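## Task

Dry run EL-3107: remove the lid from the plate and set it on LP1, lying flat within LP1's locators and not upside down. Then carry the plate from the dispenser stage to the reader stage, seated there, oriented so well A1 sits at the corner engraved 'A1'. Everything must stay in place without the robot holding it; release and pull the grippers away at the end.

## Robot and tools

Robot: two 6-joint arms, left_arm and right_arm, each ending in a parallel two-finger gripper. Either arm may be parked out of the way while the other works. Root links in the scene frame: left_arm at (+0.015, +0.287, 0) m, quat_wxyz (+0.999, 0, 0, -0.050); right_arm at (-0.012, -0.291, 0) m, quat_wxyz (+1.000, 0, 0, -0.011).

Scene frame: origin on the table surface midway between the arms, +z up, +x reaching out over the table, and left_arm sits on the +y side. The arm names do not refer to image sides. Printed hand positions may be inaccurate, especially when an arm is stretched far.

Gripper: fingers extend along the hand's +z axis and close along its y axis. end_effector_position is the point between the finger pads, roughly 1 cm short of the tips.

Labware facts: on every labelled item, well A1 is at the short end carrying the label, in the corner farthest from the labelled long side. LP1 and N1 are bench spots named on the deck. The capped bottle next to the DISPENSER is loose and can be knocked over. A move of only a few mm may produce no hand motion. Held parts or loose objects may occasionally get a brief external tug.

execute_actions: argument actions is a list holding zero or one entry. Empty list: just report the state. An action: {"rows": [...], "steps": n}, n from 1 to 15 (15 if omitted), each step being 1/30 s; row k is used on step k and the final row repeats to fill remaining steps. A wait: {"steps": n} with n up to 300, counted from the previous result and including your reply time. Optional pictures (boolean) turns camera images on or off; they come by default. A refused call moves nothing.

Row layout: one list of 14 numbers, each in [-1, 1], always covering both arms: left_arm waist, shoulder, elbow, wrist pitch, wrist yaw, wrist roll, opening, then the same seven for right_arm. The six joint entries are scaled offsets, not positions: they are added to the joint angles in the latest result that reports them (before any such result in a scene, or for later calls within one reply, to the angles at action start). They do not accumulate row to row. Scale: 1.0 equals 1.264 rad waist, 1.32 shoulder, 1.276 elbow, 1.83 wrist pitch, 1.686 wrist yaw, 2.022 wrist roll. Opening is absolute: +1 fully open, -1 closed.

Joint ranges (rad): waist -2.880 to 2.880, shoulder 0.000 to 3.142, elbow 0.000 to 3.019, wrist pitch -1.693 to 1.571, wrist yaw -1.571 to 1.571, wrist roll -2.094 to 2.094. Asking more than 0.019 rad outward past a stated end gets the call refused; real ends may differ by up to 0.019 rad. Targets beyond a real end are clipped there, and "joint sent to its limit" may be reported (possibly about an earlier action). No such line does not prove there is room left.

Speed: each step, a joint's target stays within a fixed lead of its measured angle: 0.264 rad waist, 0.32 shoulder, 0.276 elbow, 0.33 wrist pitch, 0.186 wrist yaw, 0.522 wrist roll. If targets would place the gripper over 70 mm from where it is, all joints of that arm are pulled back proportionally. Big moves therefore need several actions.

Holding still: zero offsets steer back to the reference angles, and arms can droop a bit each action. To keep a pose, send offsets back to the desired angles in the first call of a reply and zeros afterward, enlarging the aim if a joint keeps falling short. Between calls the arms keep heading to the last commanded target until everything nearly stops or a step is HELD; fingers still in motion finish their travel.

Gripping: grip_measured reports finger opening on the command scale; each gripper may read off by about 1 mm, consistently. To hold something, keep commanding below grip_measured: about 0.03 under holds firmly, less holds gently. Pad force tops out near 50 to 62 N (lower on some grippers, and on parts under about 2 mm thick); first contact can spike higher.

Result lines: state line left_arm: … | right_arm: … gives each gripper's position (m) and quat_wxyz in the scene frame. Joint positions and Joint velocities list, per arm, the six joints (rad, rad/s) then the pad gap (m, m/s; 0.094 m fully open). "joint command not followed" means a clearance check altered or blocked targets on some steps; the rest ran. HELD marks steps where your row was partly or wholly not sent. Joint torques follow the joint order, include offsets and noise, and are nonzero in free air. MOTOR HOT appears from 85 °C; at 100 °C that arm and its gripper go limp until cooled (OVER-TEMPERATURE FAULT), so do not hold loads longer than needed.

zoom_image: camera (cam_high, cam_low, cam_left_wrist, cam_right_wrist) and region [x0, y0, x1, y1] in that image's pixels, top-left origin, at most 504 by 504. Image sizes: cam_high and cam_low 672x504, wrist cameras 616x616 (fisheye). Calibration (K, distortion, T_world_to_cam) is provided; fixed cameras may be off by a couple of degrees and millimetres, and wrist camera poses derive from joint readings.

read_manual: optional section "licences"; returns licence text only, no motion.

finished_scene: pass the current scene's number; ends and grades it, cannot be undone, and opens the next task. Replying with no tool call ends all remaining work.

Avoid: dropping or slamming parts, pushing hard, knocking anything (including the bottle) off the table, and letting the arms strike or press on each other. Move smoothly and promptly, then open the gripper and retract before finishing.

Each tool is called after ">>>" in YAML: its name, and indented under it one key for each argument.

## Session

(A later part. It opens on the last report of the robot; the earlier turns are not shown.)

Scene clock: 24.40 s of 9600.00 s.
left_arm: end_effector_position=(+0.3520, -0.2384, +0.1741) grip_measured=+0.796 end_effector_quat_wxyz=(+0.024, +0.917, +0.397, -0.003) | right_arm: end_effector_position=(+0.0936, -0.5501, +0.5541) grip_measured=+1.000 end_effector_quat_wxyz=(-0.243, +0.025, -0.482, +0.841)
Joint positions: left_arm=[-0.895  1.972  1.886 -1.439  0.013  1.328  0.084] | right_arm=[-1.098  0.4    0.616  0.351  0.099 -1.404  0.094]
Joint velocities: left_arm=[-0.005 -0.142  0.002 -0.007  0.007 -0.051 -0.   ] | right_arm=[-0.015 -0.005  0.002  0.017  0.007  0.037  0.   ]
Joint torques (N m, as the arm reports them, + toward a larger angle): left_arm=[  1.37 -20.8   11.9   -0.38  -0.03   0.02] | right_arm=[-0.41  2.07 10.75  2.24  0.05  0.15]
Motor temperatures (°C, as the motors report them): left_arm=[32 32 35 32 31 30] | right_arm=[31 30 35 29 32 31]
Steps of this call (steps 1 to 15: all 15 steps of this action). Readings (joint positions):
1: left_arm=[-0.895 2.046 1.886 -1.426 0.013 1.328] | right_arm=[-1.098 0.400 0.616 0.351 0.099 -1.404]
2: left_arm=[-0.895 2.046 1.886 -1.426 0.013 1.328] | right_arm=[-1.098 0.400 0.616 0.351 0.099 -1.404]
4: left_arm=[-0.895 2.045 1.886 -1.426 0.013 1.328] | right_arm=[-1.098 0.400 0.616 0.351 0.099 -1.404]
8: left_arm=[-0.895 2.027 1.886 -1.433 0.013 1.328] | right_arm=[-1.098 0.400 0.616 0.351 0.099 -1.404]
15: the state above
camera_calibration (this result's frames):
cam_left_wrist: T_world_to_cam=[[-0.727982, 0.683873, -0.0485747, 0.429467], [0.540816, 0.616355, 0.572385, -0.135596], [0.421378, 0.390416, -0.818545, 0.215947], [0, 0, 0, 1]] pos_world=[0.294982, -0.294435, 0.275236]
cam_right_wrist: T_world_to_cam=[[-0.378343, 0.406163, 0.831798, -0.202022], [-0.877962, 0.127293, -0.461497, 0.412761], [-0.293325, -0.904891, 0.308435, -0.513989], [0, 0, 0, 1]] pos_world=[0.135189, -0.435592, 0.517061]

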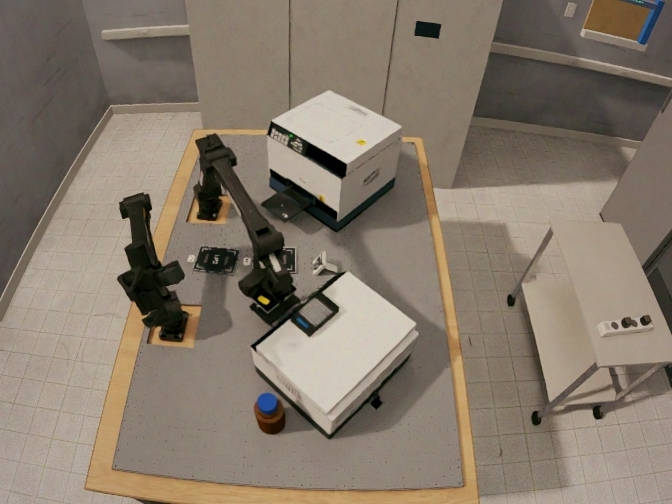

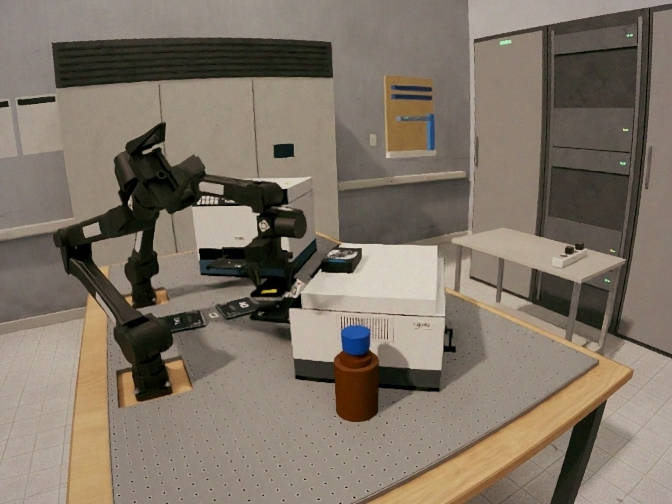

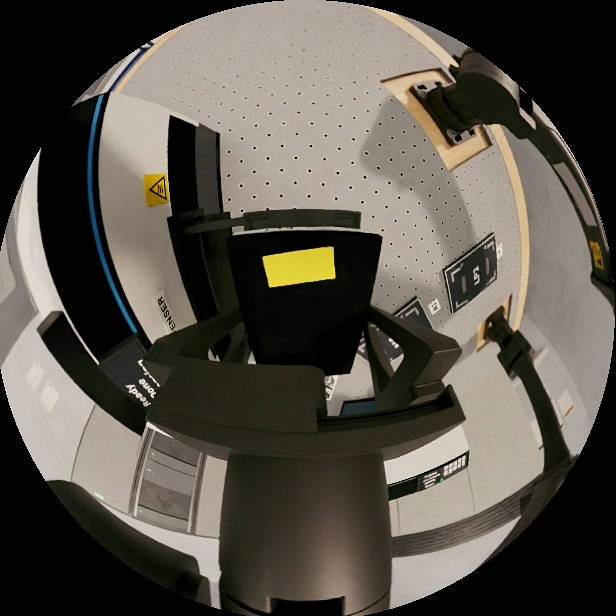

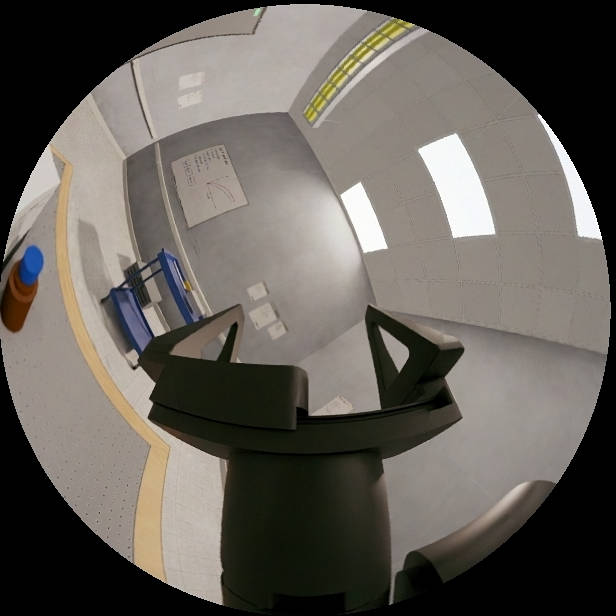

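>>> execute_actions:
  actions:
    - {"rows":[[0,-0.025,0,0,0,0,0.75,0,0,0,0,0,0,1],[0,-0.035,-0.01,0,0,0,0.75,0,0,0,0,0,0,1],[0,-0.05,-0.025,0,0,0,0.75,0,0,0,0,0,0,1],[0.01,-0.065,-0.045,0,0,-0.005,0.75,0,0,0,0,0,0,1],[0.02,-0.08,-0.065,0.005,0,-0.01,0.75,0,0,0,0,0,0,1],[0.035,-0.1,-0.09,0.005,0,-0.02,0.75,0,0,0,0,0,0,1],[0.05,-0.12,-0.115,0.01,0,-0.03,0.75,0,0,0,0,0,0,1],[0.07,-0.14,-0.14,0.01,0,-0.04,0.75,0,0,0,0,0,0,1],[0.09,-0.16,-0.165,0.015,0,-0.052,0.75,0,0,0,0,0,0,1],[0.115,-0.18,-0.19,0.015,0,-0.065,0.75,0,0,0,0,0,0,1],[0.14,-0.2,-0.215,0.02,0,-0.08,0.75,0,0,0,0,0,0,1],[0.165,-0.22,-0.24,0.02,0,-0.095,0.75,0,0,0,0,0,0,1],[0.19,-0.24,-0.265,0.025,0,-0.11,0.75,0,0,0,0,0,0,1],[0.215,-0.26,-0.29,0.025,0,-0.125,0.75,0,0,0,0,0,0,1],[0.24,-0.28,-0.315,0.03,0,-0.14,0.75,0,0,0,0,0,0,1]]}
  pictures: false

>>> execute_actions:
  actions:
    - {"steps":10}
  pictures: false

Scene clock: 27.60 s of 9600.00 s.
left_arm: end_effector_position=(+0.3658, -0.1044, +0.1916) grip_measured=+0.796 end_effector_quat_wxyz=(+0.003, +0.849, +0.528, -0.007) | right_arm: end_effector_position=(+0.0936, -0.5501, +0.5541) grip_measured=+1.000 end_effector_quat_wxyz=(-0.243, +0.025, -0.482, +0.841)
Joint positions: left_arm=[-0.734  1.725  1.575 -1.418  0.015  1.196  0.084] | right_arm=[-1.098  0.4    0.616  0.351  0.099 -1.404  0.094]
Joint velocities: left_arm=[ 0.982 -0.747 -0.735  0.183 -0.051 -0.637 -0.   ] | right_arm=[-0.005 -0.015  0.002 -0.007 -0.007 -0.037  0.   ]
Joint torques (N m, as the arm reports them, + toward a larger angle): left_arm=[  4.22 -18.15   8.85   0.31  -0.08  -0.05] | right_arm=[-0.41  2.1  10.75  2.24  0.05  0.15]
Motor temperatures (°C, as the motors report them): left_arm=[32 32 36 32 31 30] | right_arm=[31 30 35 29 32 31]
Steps of this call (steps 1 to 15: the robot went on to your last target; steps 16 to 81: nothing new was sent; steps 82 to 96: all 15 steps of this action). Readings (joint positions):
82: left_arm=[-0.895 1.966 1.886 -1.439 0.013 1.328] | right_arm=[-1.098 0.400 0.616 0.351 0.099 -1.404]
83: left_arm=[-0.895 1.966 1.885 -1.439 0.013 1.328] | right_arm=[-1.098 0.400 0.616 0.351 0.099 -1.404]
85: left_arm=[-0.895 1.956 1.867 -1.439 0.013 1.328] | right_arm=[-1.098 0.400 0.616 0.351 0.099 -1.404]
89: left_arm=[-0.884 1.891 1.760 -1.435 0.014 1.304] | right_arm=[-1.098 0.400 0.616 0.351 0.099 -1.404]
96: the state above

Scene clock: 27.93 s of 9600.00 s.
left_arm: end_effector_position=(+0.4044, -0.0182, +0.2159) grip_measured=+0.796 end_effector_quat_wxyz=(+0.026, +0.761, +0.649, +0.000) | right_arm: end_effector_position=(+0.0936, -0.5501, +0.5541) grip_measured=+1.000 end_effector_quat_wxyz=(-0.243, +0.025, -0.482, +0.841)
Joint positions: left_arm=[-0.559  1.606  1.487 -1.401  0.01   1.07   0.084] | right_arm=[-1.098  0.4    0.616  0.351  0.099 -1.404  0.094]
Joint velocities: left_arm=[-0.161 -0.005 -0.002  0.032  0.051 -0.154  0.002] | right_arm=[-0.005 -0.024 -0.012  0.002  0.007 -0.022  0.   ]
Joint torques (N m, as the arm reports them, + toward a larger angle): left_arm=[ -0.02 -14.23   9.47   0.87   0.06  -0.01] | right_arm=[-0.42  2.08 10.75  2.24  0.05  0.15]
Motor temperatures (°C, as the motors report them): left_arm=[32 32 36 32 31 30] | right_arm=[31 30 35 29 32 31]
Steps of this call (steps 1 to 10: the robot went on to your last target). Readings (joint positions):
1: left_arm=[-0.699 1.699 1.548 -1.413 0.015 1.174] | right_arm=[-1.098 0.400 0.616 0.351 0.099 -1.404]
2: left_arm=[-0.664 1.674 1.523 -1.408 0.015 1.151] | right_arm=[-1.098 0.400 0.616 0.351 0.099 -1.404]
4: left_arm=[-0.599 1.635 1.492 -1.406 0.012 1.116] | right_arm=[-1.098 0.400 0.616 0.351 0.099 -1.404]
8: left_arm=[-0.551 1.606 1.487 -1.402 0.010 1.078] | right_arm=[-1.098 0.400 0.616 0.351 0.099 -1.404]
10: the state above

>>> execute_actions:
  actions:
    - {"rows":[[0,-0.02,-0.015,0,0,-0.01,0.75,0,0,0,0,0,0,1],[0,-0.04,-0.04,0.005,0,-0.02,0.75,0,0,0,0,0,0,1],[0.01,-0.065,-0.07,0.01,0,-0.035,0.75,0,0,0,0,0,0,1],[0.025,-0.09,-0.1,0.015,0,-0.05,0.75,0,0,0,0,0,0,1],[0.045,-0.115,-0.13,0.02,0,-0.07,0.75,0,0,0,0,0,0,1],[0.065,-0.14,-0.16,0.025,0,-0.09,0.75,0,0,0,0,0,0,1],[0.09,-0.16,-0.19,0.03,0,-0.11,0.75,0,0,0,0,0,0,1],[0.115,-0.18,-0.22,0.035,0,-0.13,0.75,0,0,0,0,0,0,1],[0.14,-0.2,-0.25,0.04,0,-0.15,0.75,0,0,0,0,0,0,1],[0.165,-0.215,-0.275,0.04,0,-0.17,0.75,0,0,0,0,0,0,1],[0.19,-0.225,-0.29,0.04,0,-0.19,0.75,0,0,0,0,0,0,1],[0.215,-0.225,-0.303,0.04,0,-0.21,0.75,0,0,0,0,0,0,1],[0.235,-0.225,-0.303,0.04,0,-0.225,0.75,0,0,0,0,0,0,1],[0.25,-0.225,-0.303,0.04,0,-0.24,0.75,0,0,0,0,0,0,1],[0.26,-0.225,-0.303,0.04,0,-0.245,0.75,0,0,0,0,0,0,1]]}
  pictures: false

>>> execute_actions:
  actions:
    - {"steps":20}

Scene clock: 29.80 s of 9600.00 s.
left_arm: end_effector_position=(+0.3578, +0.1571, +0.1919) grip_measured=+0.796 end_effector_quat_wxyz=(+0.011, +0.507, +0.862, -0.003) | right_arm: end_effector_position=(+0.0936, -0.5501, +0.5541) grip_measured=+1.000 end_effector_quat_wxyz=(-0.243, +0.025, -0.482, +0.841)
Joint positions: left_arm=[-0.256  1.303  1.103 -1.35   0.009  0.708  0.084] | right_arm=[-1.098  0.4    0.616  0.351  0.099 -1.404  0.094]
Joint velocities: left_arm=[ 0.806 -0.103 -0.042 -0.012 -0.037 -0.886 -0.   ] | right_arm=[-0.015 -0.015 -0.002 -0.002 -0.007 -0.051  0.   ]
Joint torques (N m, as the arm reports them, + toward a larger angle): left_arm=[-0.87 -8.72  9.53  0.93  0.04  0.  ] | right_arm=[-0.38  2.1  10.74  2.24  0.05  0.16]
Motor temperatures (°C, as the motors report them): left_arm=[32 32 36 32 31 30] | right_arm=[31 30 35 29 32 31]
Steps of this call (steps 1 to 30: the robot went on to your last target; steps 31 to 41: nothing new was sent; steps 42 to 56: all 15 steps of this action). Readings (joint positions):
42: left_arm=[-0.584 1.606 1.484 -1.400 0.012 1.054] | right_arm=[-1.098 0.400 0.616 0.351 0.099 -1.404]
43: left_arm=[-0.583 1.603 1.477 -1.399 0.012 1.052] | right_arm=[-1.098 0.400 0.616 0.351 0.099 -1.404]
45: left_arm=[-0.577 1.580 1.432 -1.389 0.012 1.033] | right_arm=[-1.098 0.400 0.616 0.351 0.099 -1.404]
49: left_arm=[-0.515 1.470 1.270 -1.366 0.012 0.942] | right_arm=[-1.098 0.400 0.616 0.351 0.099 -1.404]
56: the state above

Scene clock: 30.47 s of 9600.00 s.
left_arm: end_effector_position=(+0.3636, +0.1706, +0.1918) grip_measured=+0.796 end_effector_quat_wxyz=(+0.013, +0.435, +0.900, -0.002) | right_arm: end_effector_position=(+0.0936, -0.5501, +0.5541) grip_measured=+1.000 end_effector_quat_wxyz=(-0.243, +0.025, -0.482, +0.841)
Joint positions: left_arm=[-0.216  1.302  1.102 -1.344  0.008  0.584  0.084] | right_arm=[-1.098  0.4    0.616  0.351  0.099 -1.404  0.094]
Joint velocities: left_arm=[ 0.005  0.005 -0.007  0.027 -0.11   0.022  0.001] | right_arm=[-0.015  0.005 -0.012 -0.007  0.051 -0.081  0.   ]
Joint torques (N m, as the arm reports them, + toward a larger angle): left_arm=[ 0.5  -9.47  9.49  0.86  0.01 -0.1 ] | right_arm=[-0.38  2.07 10.74  2.25  0.05  0.15]
Motor temperatures (°C, as the motors report them): left_arm=[32 32 36 32 31 30] | right_arm=[31 30 35 29 32 31]
Steps of this call (steps 1 to 20: the robot went on to your last target). Readings (joint positions):
1: left_arm=[-0.233 1.302 1.102 -1.350 0.008 0.682] | right_arm=[-1.098 0.400 0.616 0.351 0.099 -1.404]
2: left_arm=[-0.219 1.302 1.102 -1.347 0.008 0.662] | right_arm=[-1.098 0.400 0.616 0.351 0.099 -1.404]
4: left_arm=[-0.214 1.302 1.102 -1.345 0.008 0.633] | right_arm=[-1.098 0.400 0.616 0.351 0.099 -1.404]
8: left_arm=[-0.216 1.302 1.102 -1.344 0.008 0.604] | right_arm=[-1.098 0.400 0.616 0.351 0.099 -1.404]
20: the state above
camera_calibration (this result's frames):
cam_left_wrist: T_world_to_cam=[[-0.784392, -0.620085, -0.0149308, 0.395549], [-0.515798, 0.638724, 0.57095, -0.0234415], [-0.344501, 0.45555, -0.820849, 0.333694], [0, 0, 0, 1]] pos_world=[0.413133, 0.108233, 0.293202]
cam_right_wrist: T_world_to_cam=[[-0.378343, 0.406163, 0.831798, -0.202022], [-0.877962, 0.127293, -0.461497, 0.412761], [-0.293325, -0.904891, 0.308435, -0.513989], [0, 0, 0, 1]] pos_world=[0.135189, -0.435592, 0.517061]

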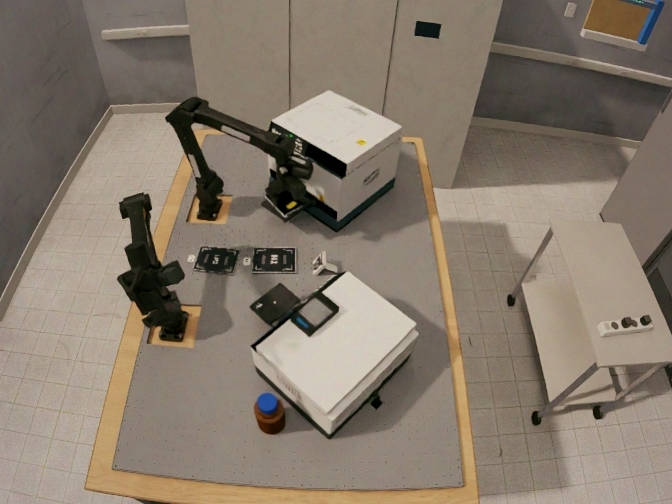

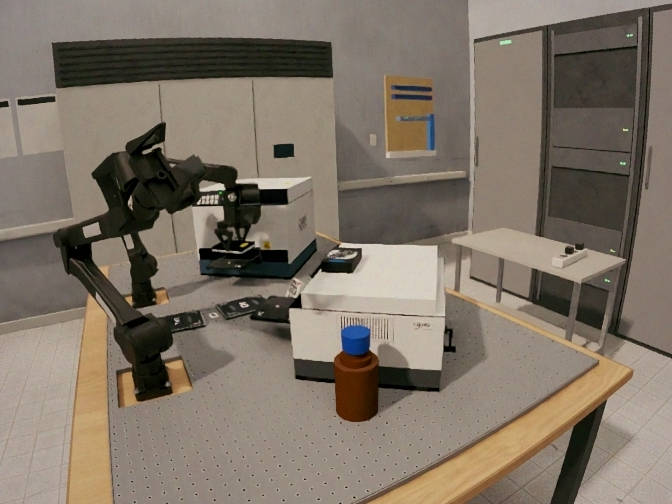

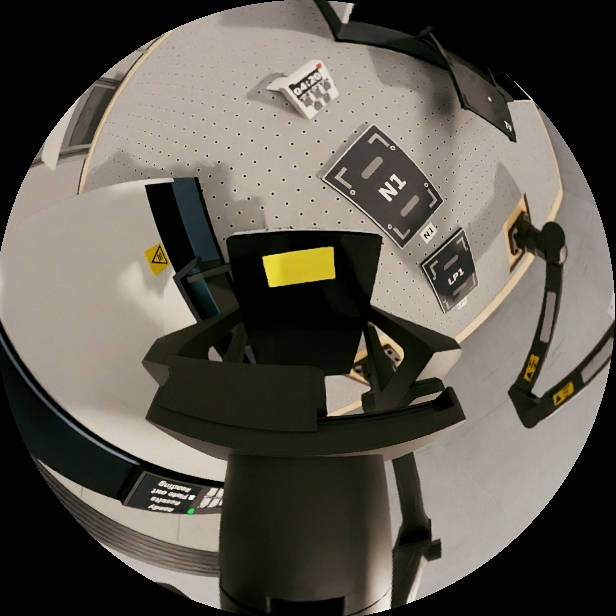

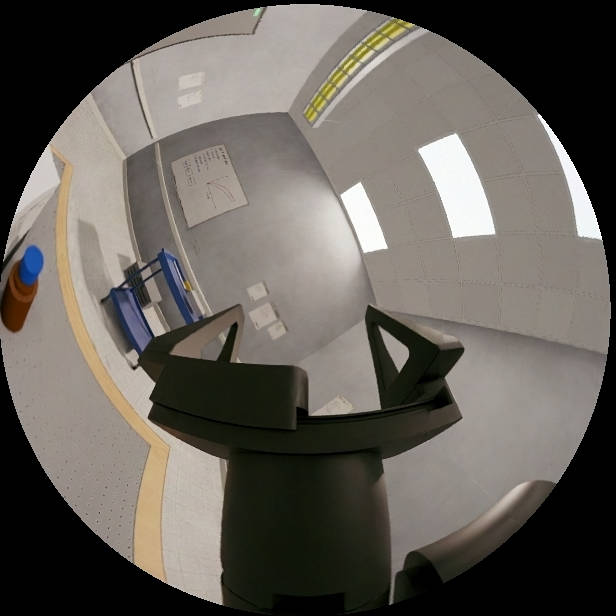

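>>> execute_actions:
  actions:
    - {"rows":[[0.005,-0.015,-0.01,0,0,-0.008,0.75,0,0,0,0,0,0,1],[0.01,-0.03,-0.022,0,0,-0.016,0.75,0,0,0,0,0,0,1],[0.016,-0.042,-0.035,0,0,-0.024,0.75,0,0,0,0,0,0,1],[0.022,-0.054,-0.048,0,0,-0.032,0.75,0,0,0,0,0,0,1],[0.028,-0.064,-0.06,0,0,-0.04,0.75,0,0,0,0,0,0,1],[0.034,-0.072,-0.073,0,0,-0.048,0.75,0,0,0,0,0,0,1],[0.04,-0.078,-0.086,0,0,-0.055,0.75,0,0,0,0,0,0,1]]}
  pictures: false

>>> execute_actions:
  actions:
    - {"steps":12}

>>> zoom_image:
  camera: "cam_left_wrist"
  region: [160,150,440,390]

Scene clock: 32.53 s of 9600.00 s.
left_arm: end_effector_position=(+0.3275, +0.1962, +0.1788) grip_measured=+0.796 end_effector_quat_wxyz=(+0.003, +0.374, +0.927, -0.004) | right_arm: end_effector_position=(+0.0936, -0.5501, +0.5541) grip_measured=+1.000 end_effector_quat_wxyz=(-0.243, +0.025, -0.482, +0.841)
Joint positions: left_arm=[-0.176  1.21   0.988 -1.344  0.008  0.491  0.084] | right_arm=[-1.098  0.4    0.616  0.351  0.099 -1.404  0.094]
Joint velocities: left_arm=[ 0.005 -0.005 -0.017  0.007 -0.051 -0.051  0.   ] | right_arm=[-0.005  0.005 -0.017 -0.007 -0.066 -0.007  0.   ]
Joint torques (N m, as the arm reports them, + toward a larger angle): left_arm=[ 1.92 -8.66  9.89  0.29 -0.11 -0.12] | right_arm=[-0.38  2.09 10.75  2.24  0.05  0.15]
Motor temperatures (°C, as the motors report them): left_arm=[32 32 36 32 31 30] | right_arm=[31 30 35 29 32 31]
Steps of this call (steps 1 to 15: the robot went on to your last target; steps 16 to 47: nothing new was sent; steps 48 to 62: all 15 steps of this action). Readings (joint positions):
48: left_arm=[-0.216 1.302 1.101 -1.344 0.008 0.583] | right_arm=[-1.098 0.400 0.616 0.351 0.099 -1.404]
49: left_arm=[-0.216 1.301 1.098 -1.344 0.008 0.579] | right_arm=[-1.098 0.400 0.616 0.351 0.099 -1.404]
51: left_arm=[-0.215 1.289 1.077 -1.344 0.008 0.565] | right_arm=[-1.098 0.400 0.616 0.351 0.099 -1.404]
55: left_arm=[-0.194 1.236 1.007 -1.344 0.008 0.523] | right_arm=[-1.098 0.400 0.616 0.351 0.099 -1.404]
62: the state above

Scene clock: 32.93 s of 9600.00 s.
left_arm: end_effector_position=(+0.3275, +0.1962, +0.1788) grip_measured=+0.796 end_effector_quat_wxyz=(+0.003, +0.370, +0.929, -0.004) | right_arm: end_effector_position=(+0.0936, -0.5501, +0.5541) grip_measured=+1.000 end_effector_quat_wxyz=(-0.243, +0.025, -0.482, +0.841)
Joint positions: left_arm=[-0.176  1.21   0.988 -1.344  0.008  0.483  0.084] | right_arm=[-1.098  0.4    0.616  0.351  0.099 -1.404  0.094]
Joint velocities: left_arm=[ 0.005 -0.015 -0.017 -0.002 -0.022 -0.022 -0.001] | right_arm=[-0.015 -0.005 -0.017  0.002 -0.051 -0.007  0.   ]
Joint torques (N m, as the arm reports them, + toward a larger angle): left_arm=[ 1.95 -9.19 10.09  0.28 -0.08 -0.06] | right_arm=[-0.4   2.06 10.75  2.25  0.05  0.15]
Motor temperatures (°C, as the motors report them): left_arm=[32 32 36 32 31 30] | right_arm=[31 30 35 29 32 31]
Steps of this call (steps 1 to 12: the robot went on to your last target). Readings (joint positions):
1: left_arm=[-0.176 1.210 0.988 -1.344 0.008 0.489] | right_arm=[-1.098 0.400 0.616 0.351 0.099 -1.404]
2: left_arm=[-0.176 1.210 0.988 -1.344 0.008 0.488] | right_arm=[-1.098 0.400 0.616 0.351 0.099 -1.404]
4: left_arm=[-0.176 1.210 0.988 -1.344 0.008 0.486] | right_arm=[-1.098 0.400 0.616 0.351 0.099 -1.404]
8: left_arm=[-0.176 1.210 0.988 -1.344 0.008 0.484] | right_arm=[-1.098 0.400 0.616 0.351 0.099 -1.404]
12: the state above
camera_calibration (this result's frames):
cam_left_wrist: T_world_to_cam=[[-0.689003, -0.724755, -0.00209148, 0.369942], [-0.588012, 0.557314, 0.58621, -0.0141308], [-0.423693, 0.40513, -0.810157, 0.332791], [0, 0, 0, 1]] pos_world=[0.387583, 0.141169, 0.27867]
cam_right_wrist: T_world_to_cam=[[-0.378343, 0.406163, 0.831798, -0.202022], [-0.877962, 0.127293, -0.461497, 0.412761], [-0.293325, -0.904891, 0.308435, -0.513989], [0, 0, 0, 1]] pos_world=[0.135189, -0.435592, 0.517061]

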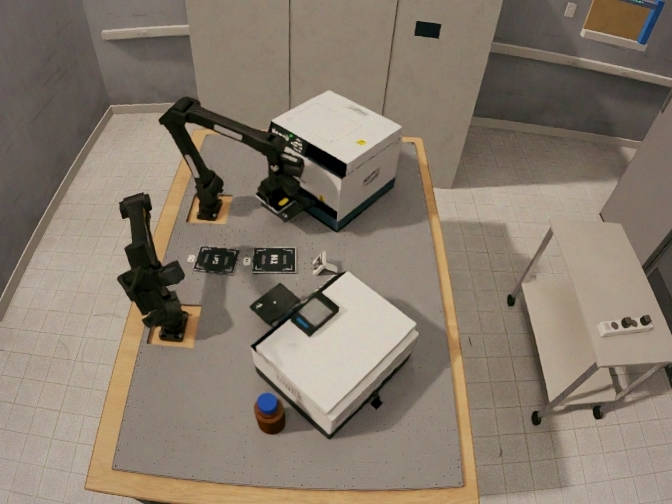

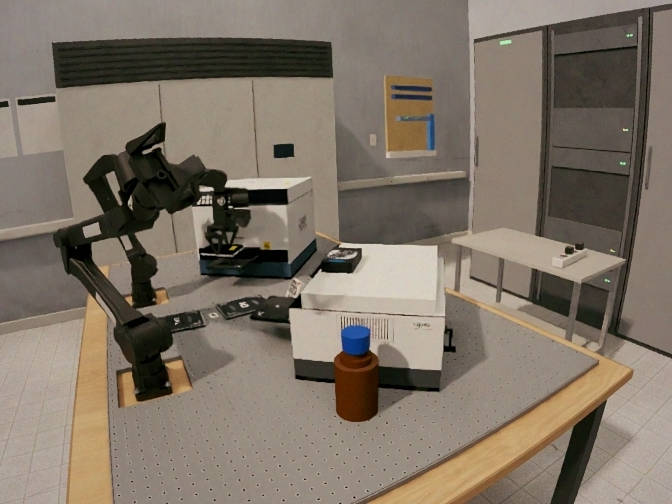

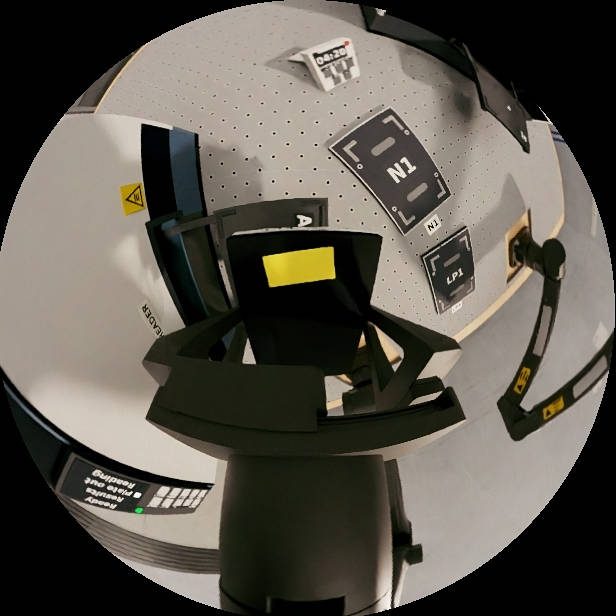

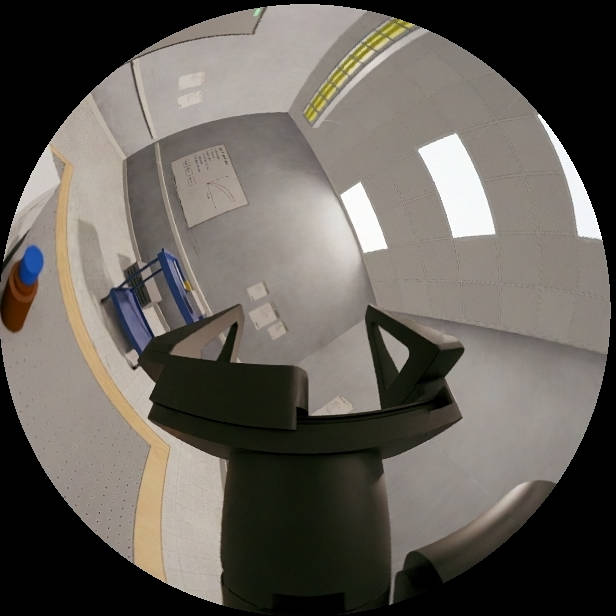

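Region (160, 150, 440, 390) of cam_left_wrist's 616x616 image, scaled by 1.800, with more detail than that image has; it fills the top 432 rows of this view, and the rest is white.

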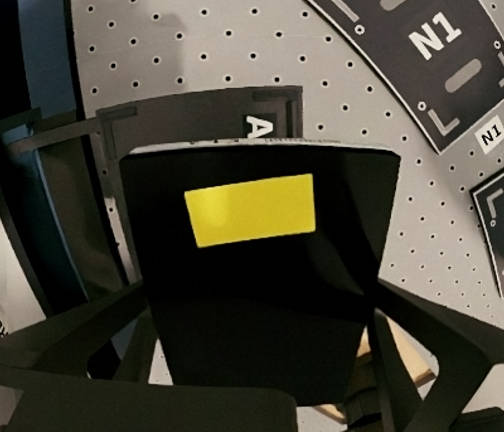

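>>> execute_actions:
  actions:
    - {"rows":[[0.008,0.01,0.015,0.004,0,0,0.75,0,0,0,0,0,0,1],[0.015,0.02,0.025,0.008,0,0,0.75,0,0,0,0,0,0,1],[0.022,0.03,0.035,0.012,0,0,0.75,0,0,0,0,0,0,1],[0.03,0.04,0.045,0.016,0,0,0.75,0,0,0,0,0,0,1],[0.038,0.048,0.05,0.02,0,0,0.75,0,0,0,0,0,0,1],[0.044,0.055,0.05,0.02,0,0,0.75,0,0,0,0,0,0,1]]}
  pictures: false

>>> execute_actions:
  actions:
    - {"steps":12}

>>> zoom_image:
  camera: "cam_left_wrist"
  region: [200,170,420,390]

Scene clock: 35.03 s of 9600.00 s.
left_arm: end_effector_position=(+0.3433, +0.2082, +0.1622) grip_measured=+0.796 end_effector_quat_wxyz=(-0.013, +0.348, +0.937, -0.006) | right_arm: end_effector_position=(+0.0936, -0.5501, +0.5541) grip_measured=+1.000 end_effector_quat_wxyz=(-0.243, +0.025, -0.482, +0.841)
Joint positions: left_arm=[-0.129  1.277  0.999 -1.321  0.008  0.483  0.084] | right_arm=[-1.098  0.4    0.616  0.351  0.099 -1.404  0.094]
Joint velocities: left_arm=[ 0.015 -0.015 -0.002 -0.007  0.022  0.051  0.   ] | right_arm=[-0.005  0.005 -0.007 -0.007  0.037  0.022  0.   ]
Joint torques (N m, as the arm reports them, + toward a larger angle): left_arm=[ 2.01 -8.76 13.88  0.67 -0.09  0.04] | right_arm=[-0.38  2.08 10.76  2.25  0.05  0.16]
Motor temperatures (°C, as the motors report them): left_arm=[32 32 36 32 31 30] | right_arm=[31 30 35 29 32 31]
Steps of this call (steps 1 to 15: the robot went on to your last target; steps 16 to 48: nothing new was sent; steps 49 to 63: all 15 steps of this action). Readings (joint positions):
49: left_arm=[-0.176 1.210 0.988 -1.344 0.008 0.483] | right_arm=[-1.098 0.400 0.616 0.351 0.099 -1.404]
50: left_arm=[-0.175 1.211 0.988 -1.344 0.008 0.483] | right_arm=[-1.098 0.400 0.616 0.351 0.099 -1.404]
52: left_arm=[-0.172 1.217 0.988 -1.341 0.008 0.483] | right_arm=[-1.098 0.400 0.616 0.351 0.099 -1.404]
56: left_arm=[-0.142 1.256 0.998 -1.325 0.008 0.483] | right_arm=[-1.098 0.400 0.616 0.351 0.099 -1.404]
63: the state above

Scene clock: 35.43 s of 9600.00 s.
left_arm: end_effector_position=(+0.3433, +0.2082, +0.1622) grip_measured=+0.796 end_effector_quat_wxyz=(-0.013, +0.348, +0.937, -0.006) | right_arm: end_effector_position=(+0.0936, -0.5501, +0.5541) grip_measured=+1.000 end_effector_quat_wxyz=(-0.243, +0.025, -0.482, +0.841)
Joint positions: left_arm=[-0.129  1.277  0.999 -1.321  0.008  0.483  0.084] | right_arm=[-1.098  0.4    0.616  0.351  0.099 -1.404  0.094]
Joint velocities: left_arm=[-0.005 -0.005  0.007  0.002  0.051 -0.066  0.   ] | right_arm=[ 0.005 -0.015  0.007 -0.002  0.007  0.066  0.   ]
Joint torques (N m, as the arm reports them, + toward a larger angle): left_arm=[ 1.81 -8.74 13.72  0.72 -0.13  0.08] | right_arm=[-0.41  2.07 10.75  2.24  0.05  0.15]
Motor temperatures (°C, as the motors report them): left_arm=[32 32 36 32 31 30] | right_arm=[31 30 35 29 32 31]
Steps of this call (steps 1 to 12: the robot went on to your last target). Readings (joint positions):
1: left_arm=[-0.129 1.277 0.999 -1.321 0.008 0.483] | right_arm=[-1.098 0.400 0.616 0.351 0.099 -1.404]
2: left_arm=[-0.129 1.277 0.999 -1.321 0.008 0.483] | right_arm=[-1.098 0.400 0.616 0.351 0.099 -1.404]
4: left_arm=[-0.129 1.277 0.999 -1.321 0.008 0.483] | right_arm=[-1.098 0.400 0.616 0.351 0.099 -1.404]
8: left_arm=[-0.129 1.277 0.999 -1.321 0.008 0.483] | right_arm=[-1.098 0.400 0.616 0.351 0.099 -1.404]
12: the state above
camera_calibration (this result's frames):
cam_left_wrist: T_world_to_cam=[[-0.653795, -0.756563, 0.0128212, 0.381634], [-0.595055, 0.524544, 0.608904, 0.00378651], [-0.467399, 0.390469, -0.793141, 0.336554], [0, 0, 0, 1]] pos_world=[0.409069, 0.15533, 0.259736]
cam_right_wrist: T_world_to_cam=[[-0.378343, 0.406163, 0.831798, -0.202022], [-0.877962, 0.127293, -0.461497, 0.412761], [-0.293325, -0.904891, 0.308435, -0.513989], [0, 0, 0, 1]] pos_world=[0.135189, -0.435592, 0.517061]

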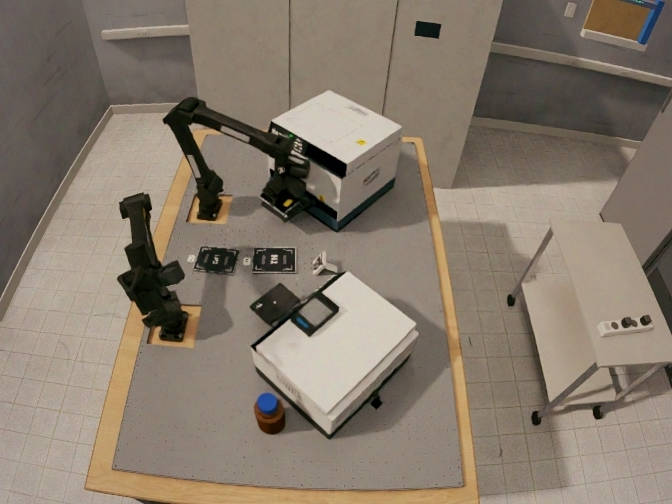

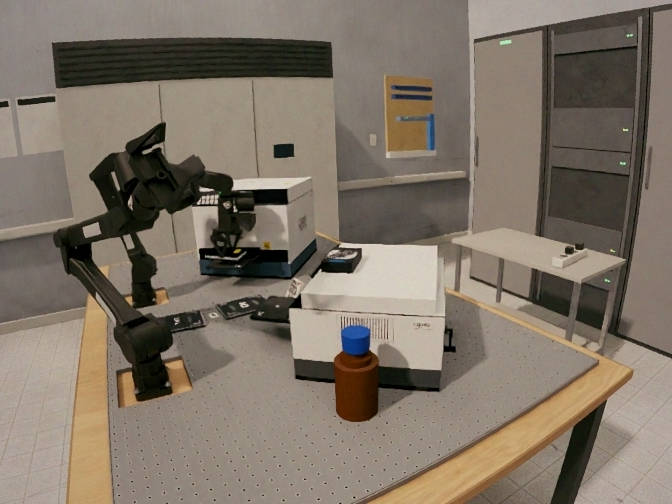

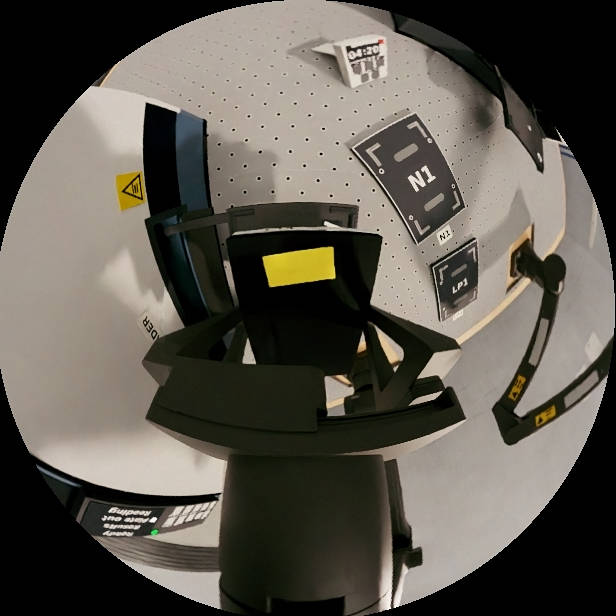

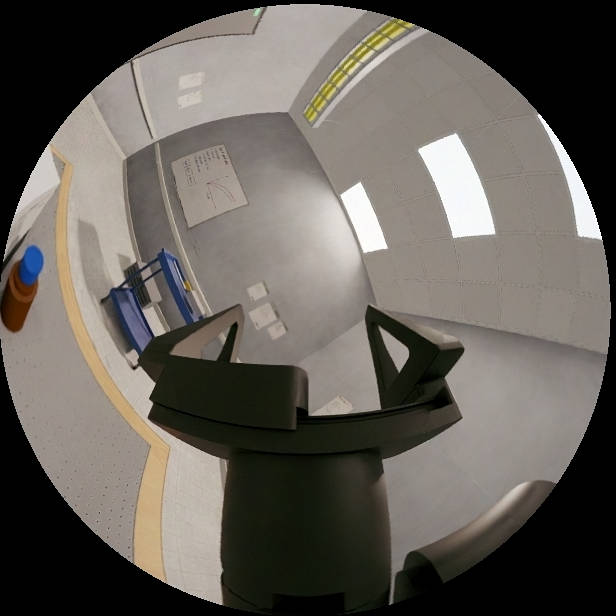

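Region (200, 170, 420, 390) of cam_left_wrist's 616x616 image, scaled by 2.291, with more detail than that image has.

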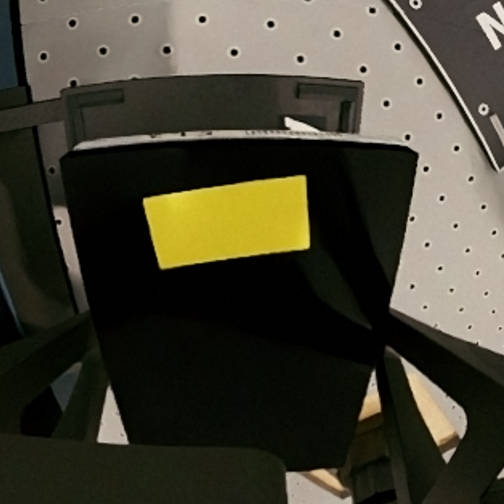

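>>> execute_actions:
  actions:
    - {"rows":[[0.005,0.008,0.03,0.008,0,0,0.75,0,0,0,0,0,0,1],[0.009,0.015,0.03,0.015,0,0,0.75,0,0,0,0,0,0,1],[0.012,0.022,0.03,0.022,0,0,0.75,0,0,0,0,0,0,1],[0.012,0.026,0.03,0.029,0,0,0.75,0,0,0,0,0,0,1]]}

>>> zoom_image:
  camera: "cam_left_wrist"
  region: [200,170,420,390]

Scene clock: 36.97 s of 9600.00 s.
left_arm: end_effector_position=(+0.3529, +0.2060, +0.1558) grip_measured=+0.796 end_effector_quat_wxyz=(-0.004, +0.348, +0.937, -0.005) | right_arm: end_effector_position=(+0.0936, -0.5501, +0.5541) grip_measured=+1.000 end_effector_quat_wxyz=(-0.243, +0.025, -0.482, +0.841)
Joint positions: left_arm=[-0.129  1.297  0.999 -1.283  0.008  0.483  0.084] | right_arm=[-1.098  0.4    0.616  0.351  0.099 -1.404  0.094]
Joint velocities: left_arm=[-0.015 -0.015  0.007 -0.007 -0.022  0.007 -0.001] | right_arm=[ 0.005 -0.005  0.017  0.002  0.022 -0.051  0.   ]
Joint torques (N m, as the arm reports them, + toward a larger angle): left_arm=[ 3.   -8.01 12.61  0.84 -0.1   0.06] | right_arm=[-0.39  2.08 10.75  2.24  0.05  0.15]
Motor temperatures (°C, as the motors report them): left_arm=[32 32 36 32 31 30] | right_arm=[31 30 35 29 32 31]
Steps of this call (steps 1 to 15: the robot went on to your last target; steps 16 to 31: nothing new was sent; steps 32 to 46: all 15 steps of this action). Readings (joint positions):
32: left_arm=[-0.129 1.277 0.999 -1.321 0.008 0.483] | right_arm=[-1.098 0.400 0.616 0.351 0.099 -1.404]
33: left_arm=[-0.129 1.277 0.999 -1.319 0.008 0.483] | right_arm=[-1.098 0.400 0.616 0.351 0.099 -1.404]
35: left_arm=[-0.129 1.279 0.999 -1.306 0.008 0.483] | right_arm=[-1.098 0.400 0.616 0.351 0.099 -1.404]
39: left_arm=[-0.129 1.292 0.999 -1.285 0.008 0.483] | right_arm=[-1.098 0.400 0.616 0.351 0.099 -1.404]
46: the state above
camera_calibration (this result's frames):
cam_left_wrist: T_world_to_cam=[[-0.653948, -0.756528, 0.00430201, 0.387667], [-0.605799, 0.527046, 0.596012, 0.0198529], [-0.453167, 0.387154, -0.802964, 0.334002], [0, 0, 0, 1]] pos_world=[0.416899, 0.153507, 0.254691]
cam_right_wrist: T_world_to_cam=[[-0.378343, 0.406163, 0.831798, -0.202022], [-0.877962, 0.127293, -0.461497, 0.412761], [-0.293325, -0.904891, 0.308435, -0.513989], [0, 0, 0, 1]] pos_world=[0.135189, -0.435592, 0.517061]

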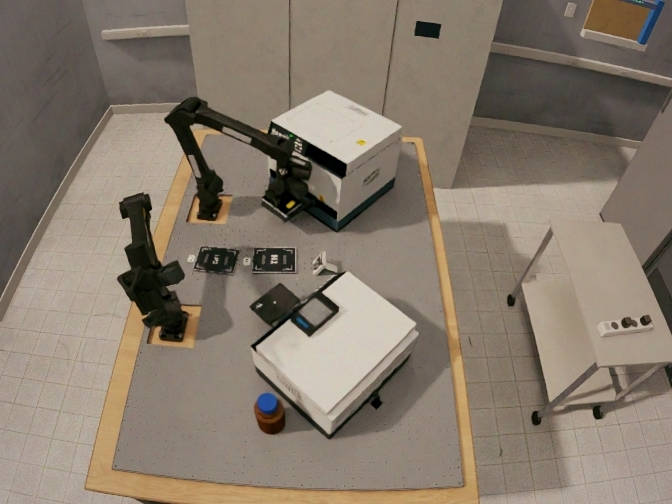

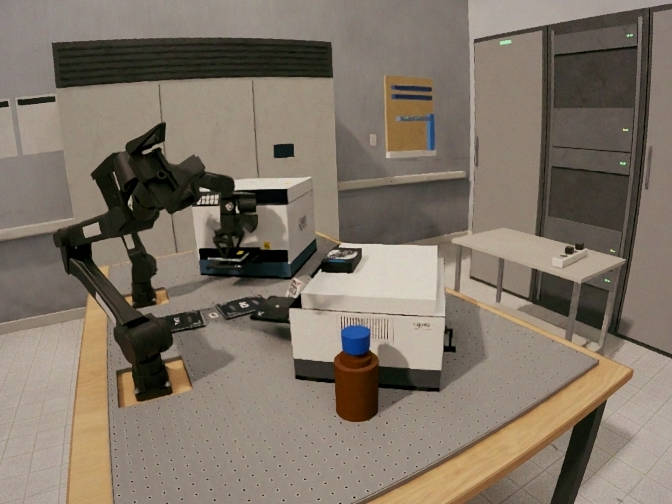

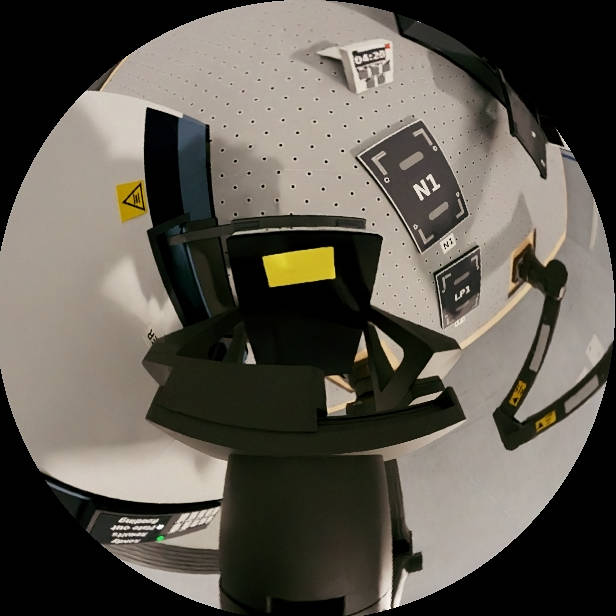

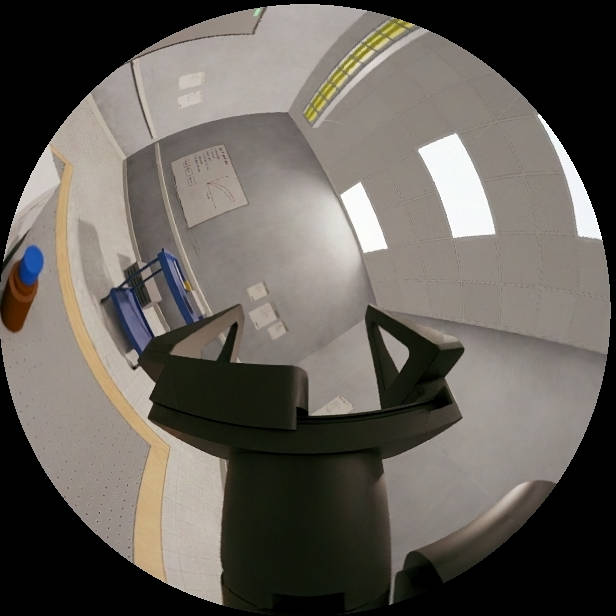

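Region (200, 170, 420, 390) of cam_left_wrist's 616x616 image, scaled by 2.291, with more detail than that image has.

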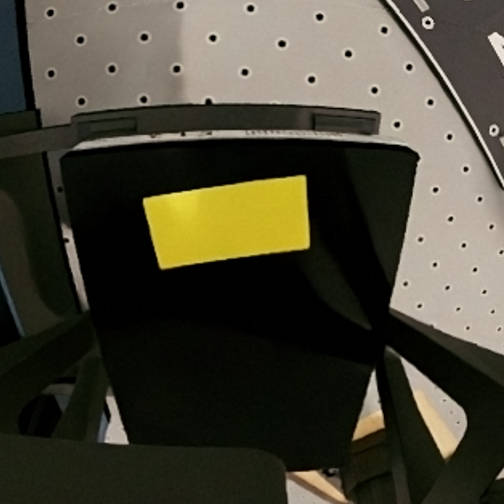

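>>> execute_actions:
  actions:
    - {"rows":[[0.008,0.005,0,0.004,0,0,0.75,0,0,0,0,0,0,1],[0.013,0.01,-0.005,0.008,0,0,0.75,0,0,0,0,0,0,1],[0.018,0.015,-0.01,0.014,0,0,0.75,0,0,0,0,0,0,1],[0.021,0.018,-0.015,0.02,0,0,0.75,0,0,0,0,0,0,1],[0.021,0.018,-0.02,0.025,0,0,0.75,0,0,0,0,0,0,1]]}

>>> zoom_image:
  camera: "cam_left_wrist"
  region: [200,170,420,390]

Scene clock: 38.47 s of 9600.00 s.
left_arm: end_effector_position=(+0.3526, +0.2104, +0.1442) grip_measured=+0.796 end_effector_quat_wxyz=(-0.005, +0.342, +0.939, -0.005) | right_arm: end_effector_position=(+0.0936, -0.5501, +0.5541) grip_measured=+1.000 end_effector_quat_wxyz=(-0.243, +0.025, -0.482, +0.841)
Joint positions: left_arm=[-0.116  1.305  0.975 -1.253  0.008  0.483  0.084] | right_arm=[-1.098  0.4    0.616  0.351  0.099 -1.404  0.094]
Joint velocities: left_arm=[-0.005 -0.005 -0.007 -0.017  0.007  0.007 -0.001] | right_arm=[ 0.005 -0.015  0.002 -0.007  0.022  0.022  0.   ]
Joint torques (N m, as the arm reports them, + toward a larger angle): left_arm=[ 3.22 -7.53  9.08  0.79 -0.13  0.01] | right_arm=[-0.41  2.11 10.75  2.24  0.05  0.15]
Motor temperatures (°C, as the motors report them): left_arm=[32 32 36 32 31 30] | right_arm=[31 30 35 29 32 31]
Steps of this call (steps 1 to 15: the robot went on to your last target; steps 16 to 30: nothing new was sent; steps 31 to 45: all 15 steps of this action). Readings (joint positions):
31: left_arm=[-0.129 1.297 0.999 -1.283 0.008 0.483] | right_arm=[-1.098 0.400 0.616 0.351 0.099 -1.404]
32: left_arm=[-0.129 1.297 0.999 -1.283 0.008 0.483] | right_arm=[-1.098 0.400 0.616 0.351 0.099 -1.404]
34: left_arm=[-0.127 1.297 0.996 -1.276 0.008 0.483] | right_arm=[-1.098 0.400 0.616 0.351 0.099 -1.404]
38: left_arm=[-0.118 1.300 0.978 -1.256 0.008 0.483] | right_arm=[-1.098 0.400 0.616 0.351 0.099 -1.404]
45: the state above
camera_calibration (this result's frames):
cam_left_wrist: T_world_to_cam=[[-0.644653, -0.764456, 0.00536704, 0.389062], [-0.610853, 0.519318, 0.597634, 0.0274038], [-0.459652, 0.381988, -0.801751, 0.325984], [0, 0, 0, 1]] pos_world=[0.417389, 0.158668, 0.242892]
cam_right_wrist: T_world_to_cam=[[-0.378343, 0.406163, 0.831798, -0.202022], [-0.877962, 0.127293, -0.461497, 0.412761], [-0.293325, -0.904891, 0.308435, -0.513989], [0, 0, 0, 1]] pos_world=[0.135189, -0.435592, 0.517061]

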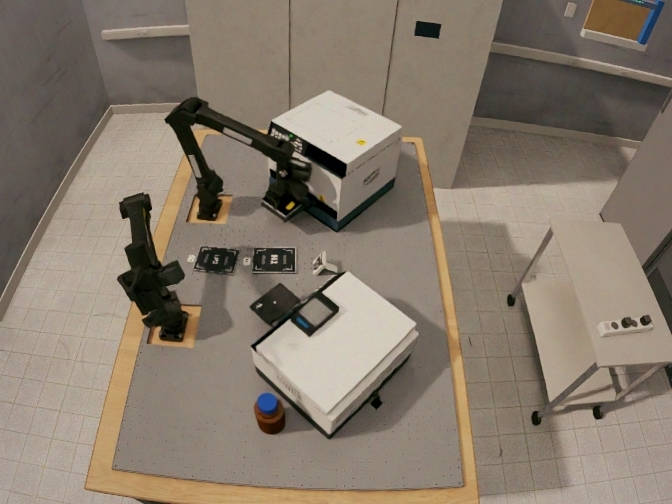

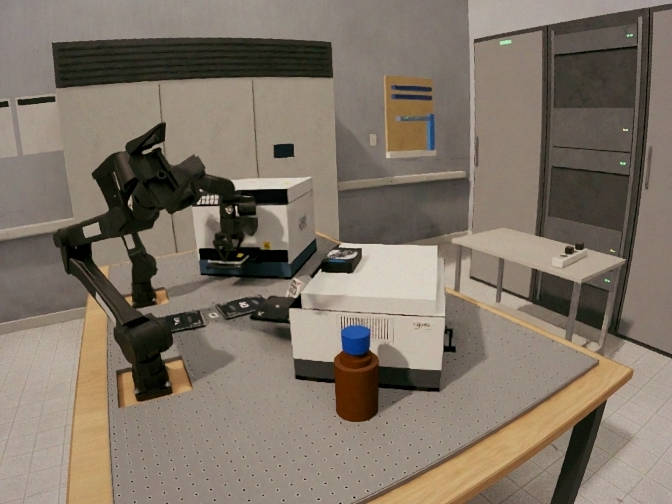

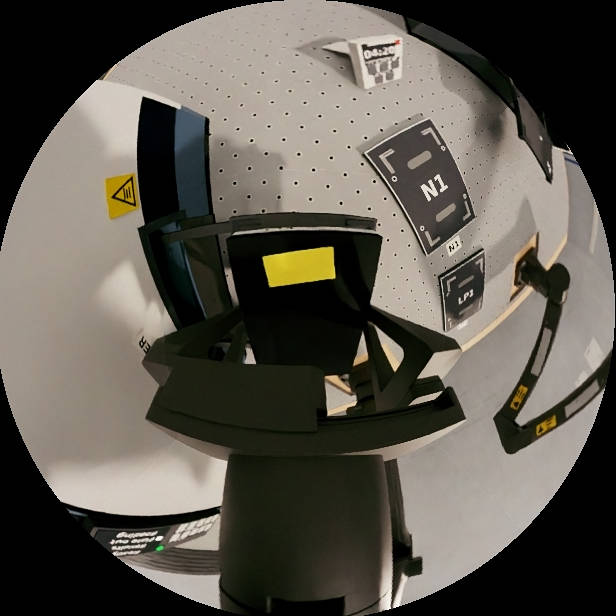

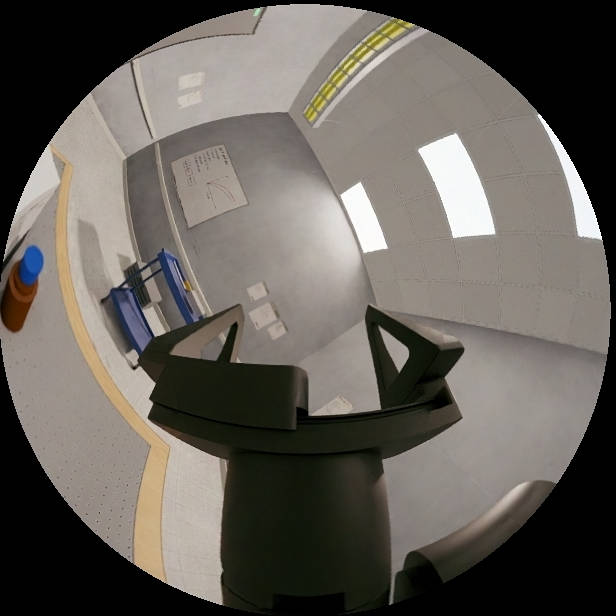

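Region (200, 170, 420, 390) of cam_left_wrist's 616x616 image, scaled by 2.291, with more detail than that image has.

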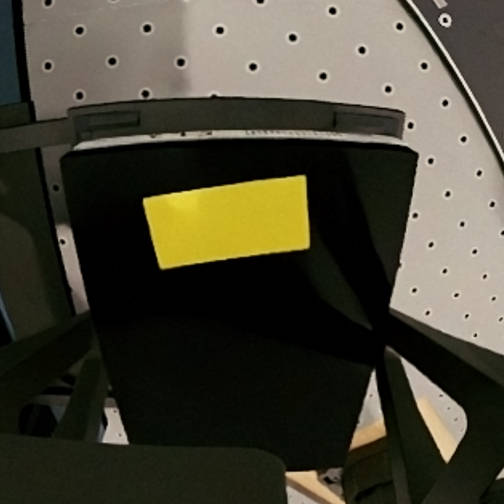

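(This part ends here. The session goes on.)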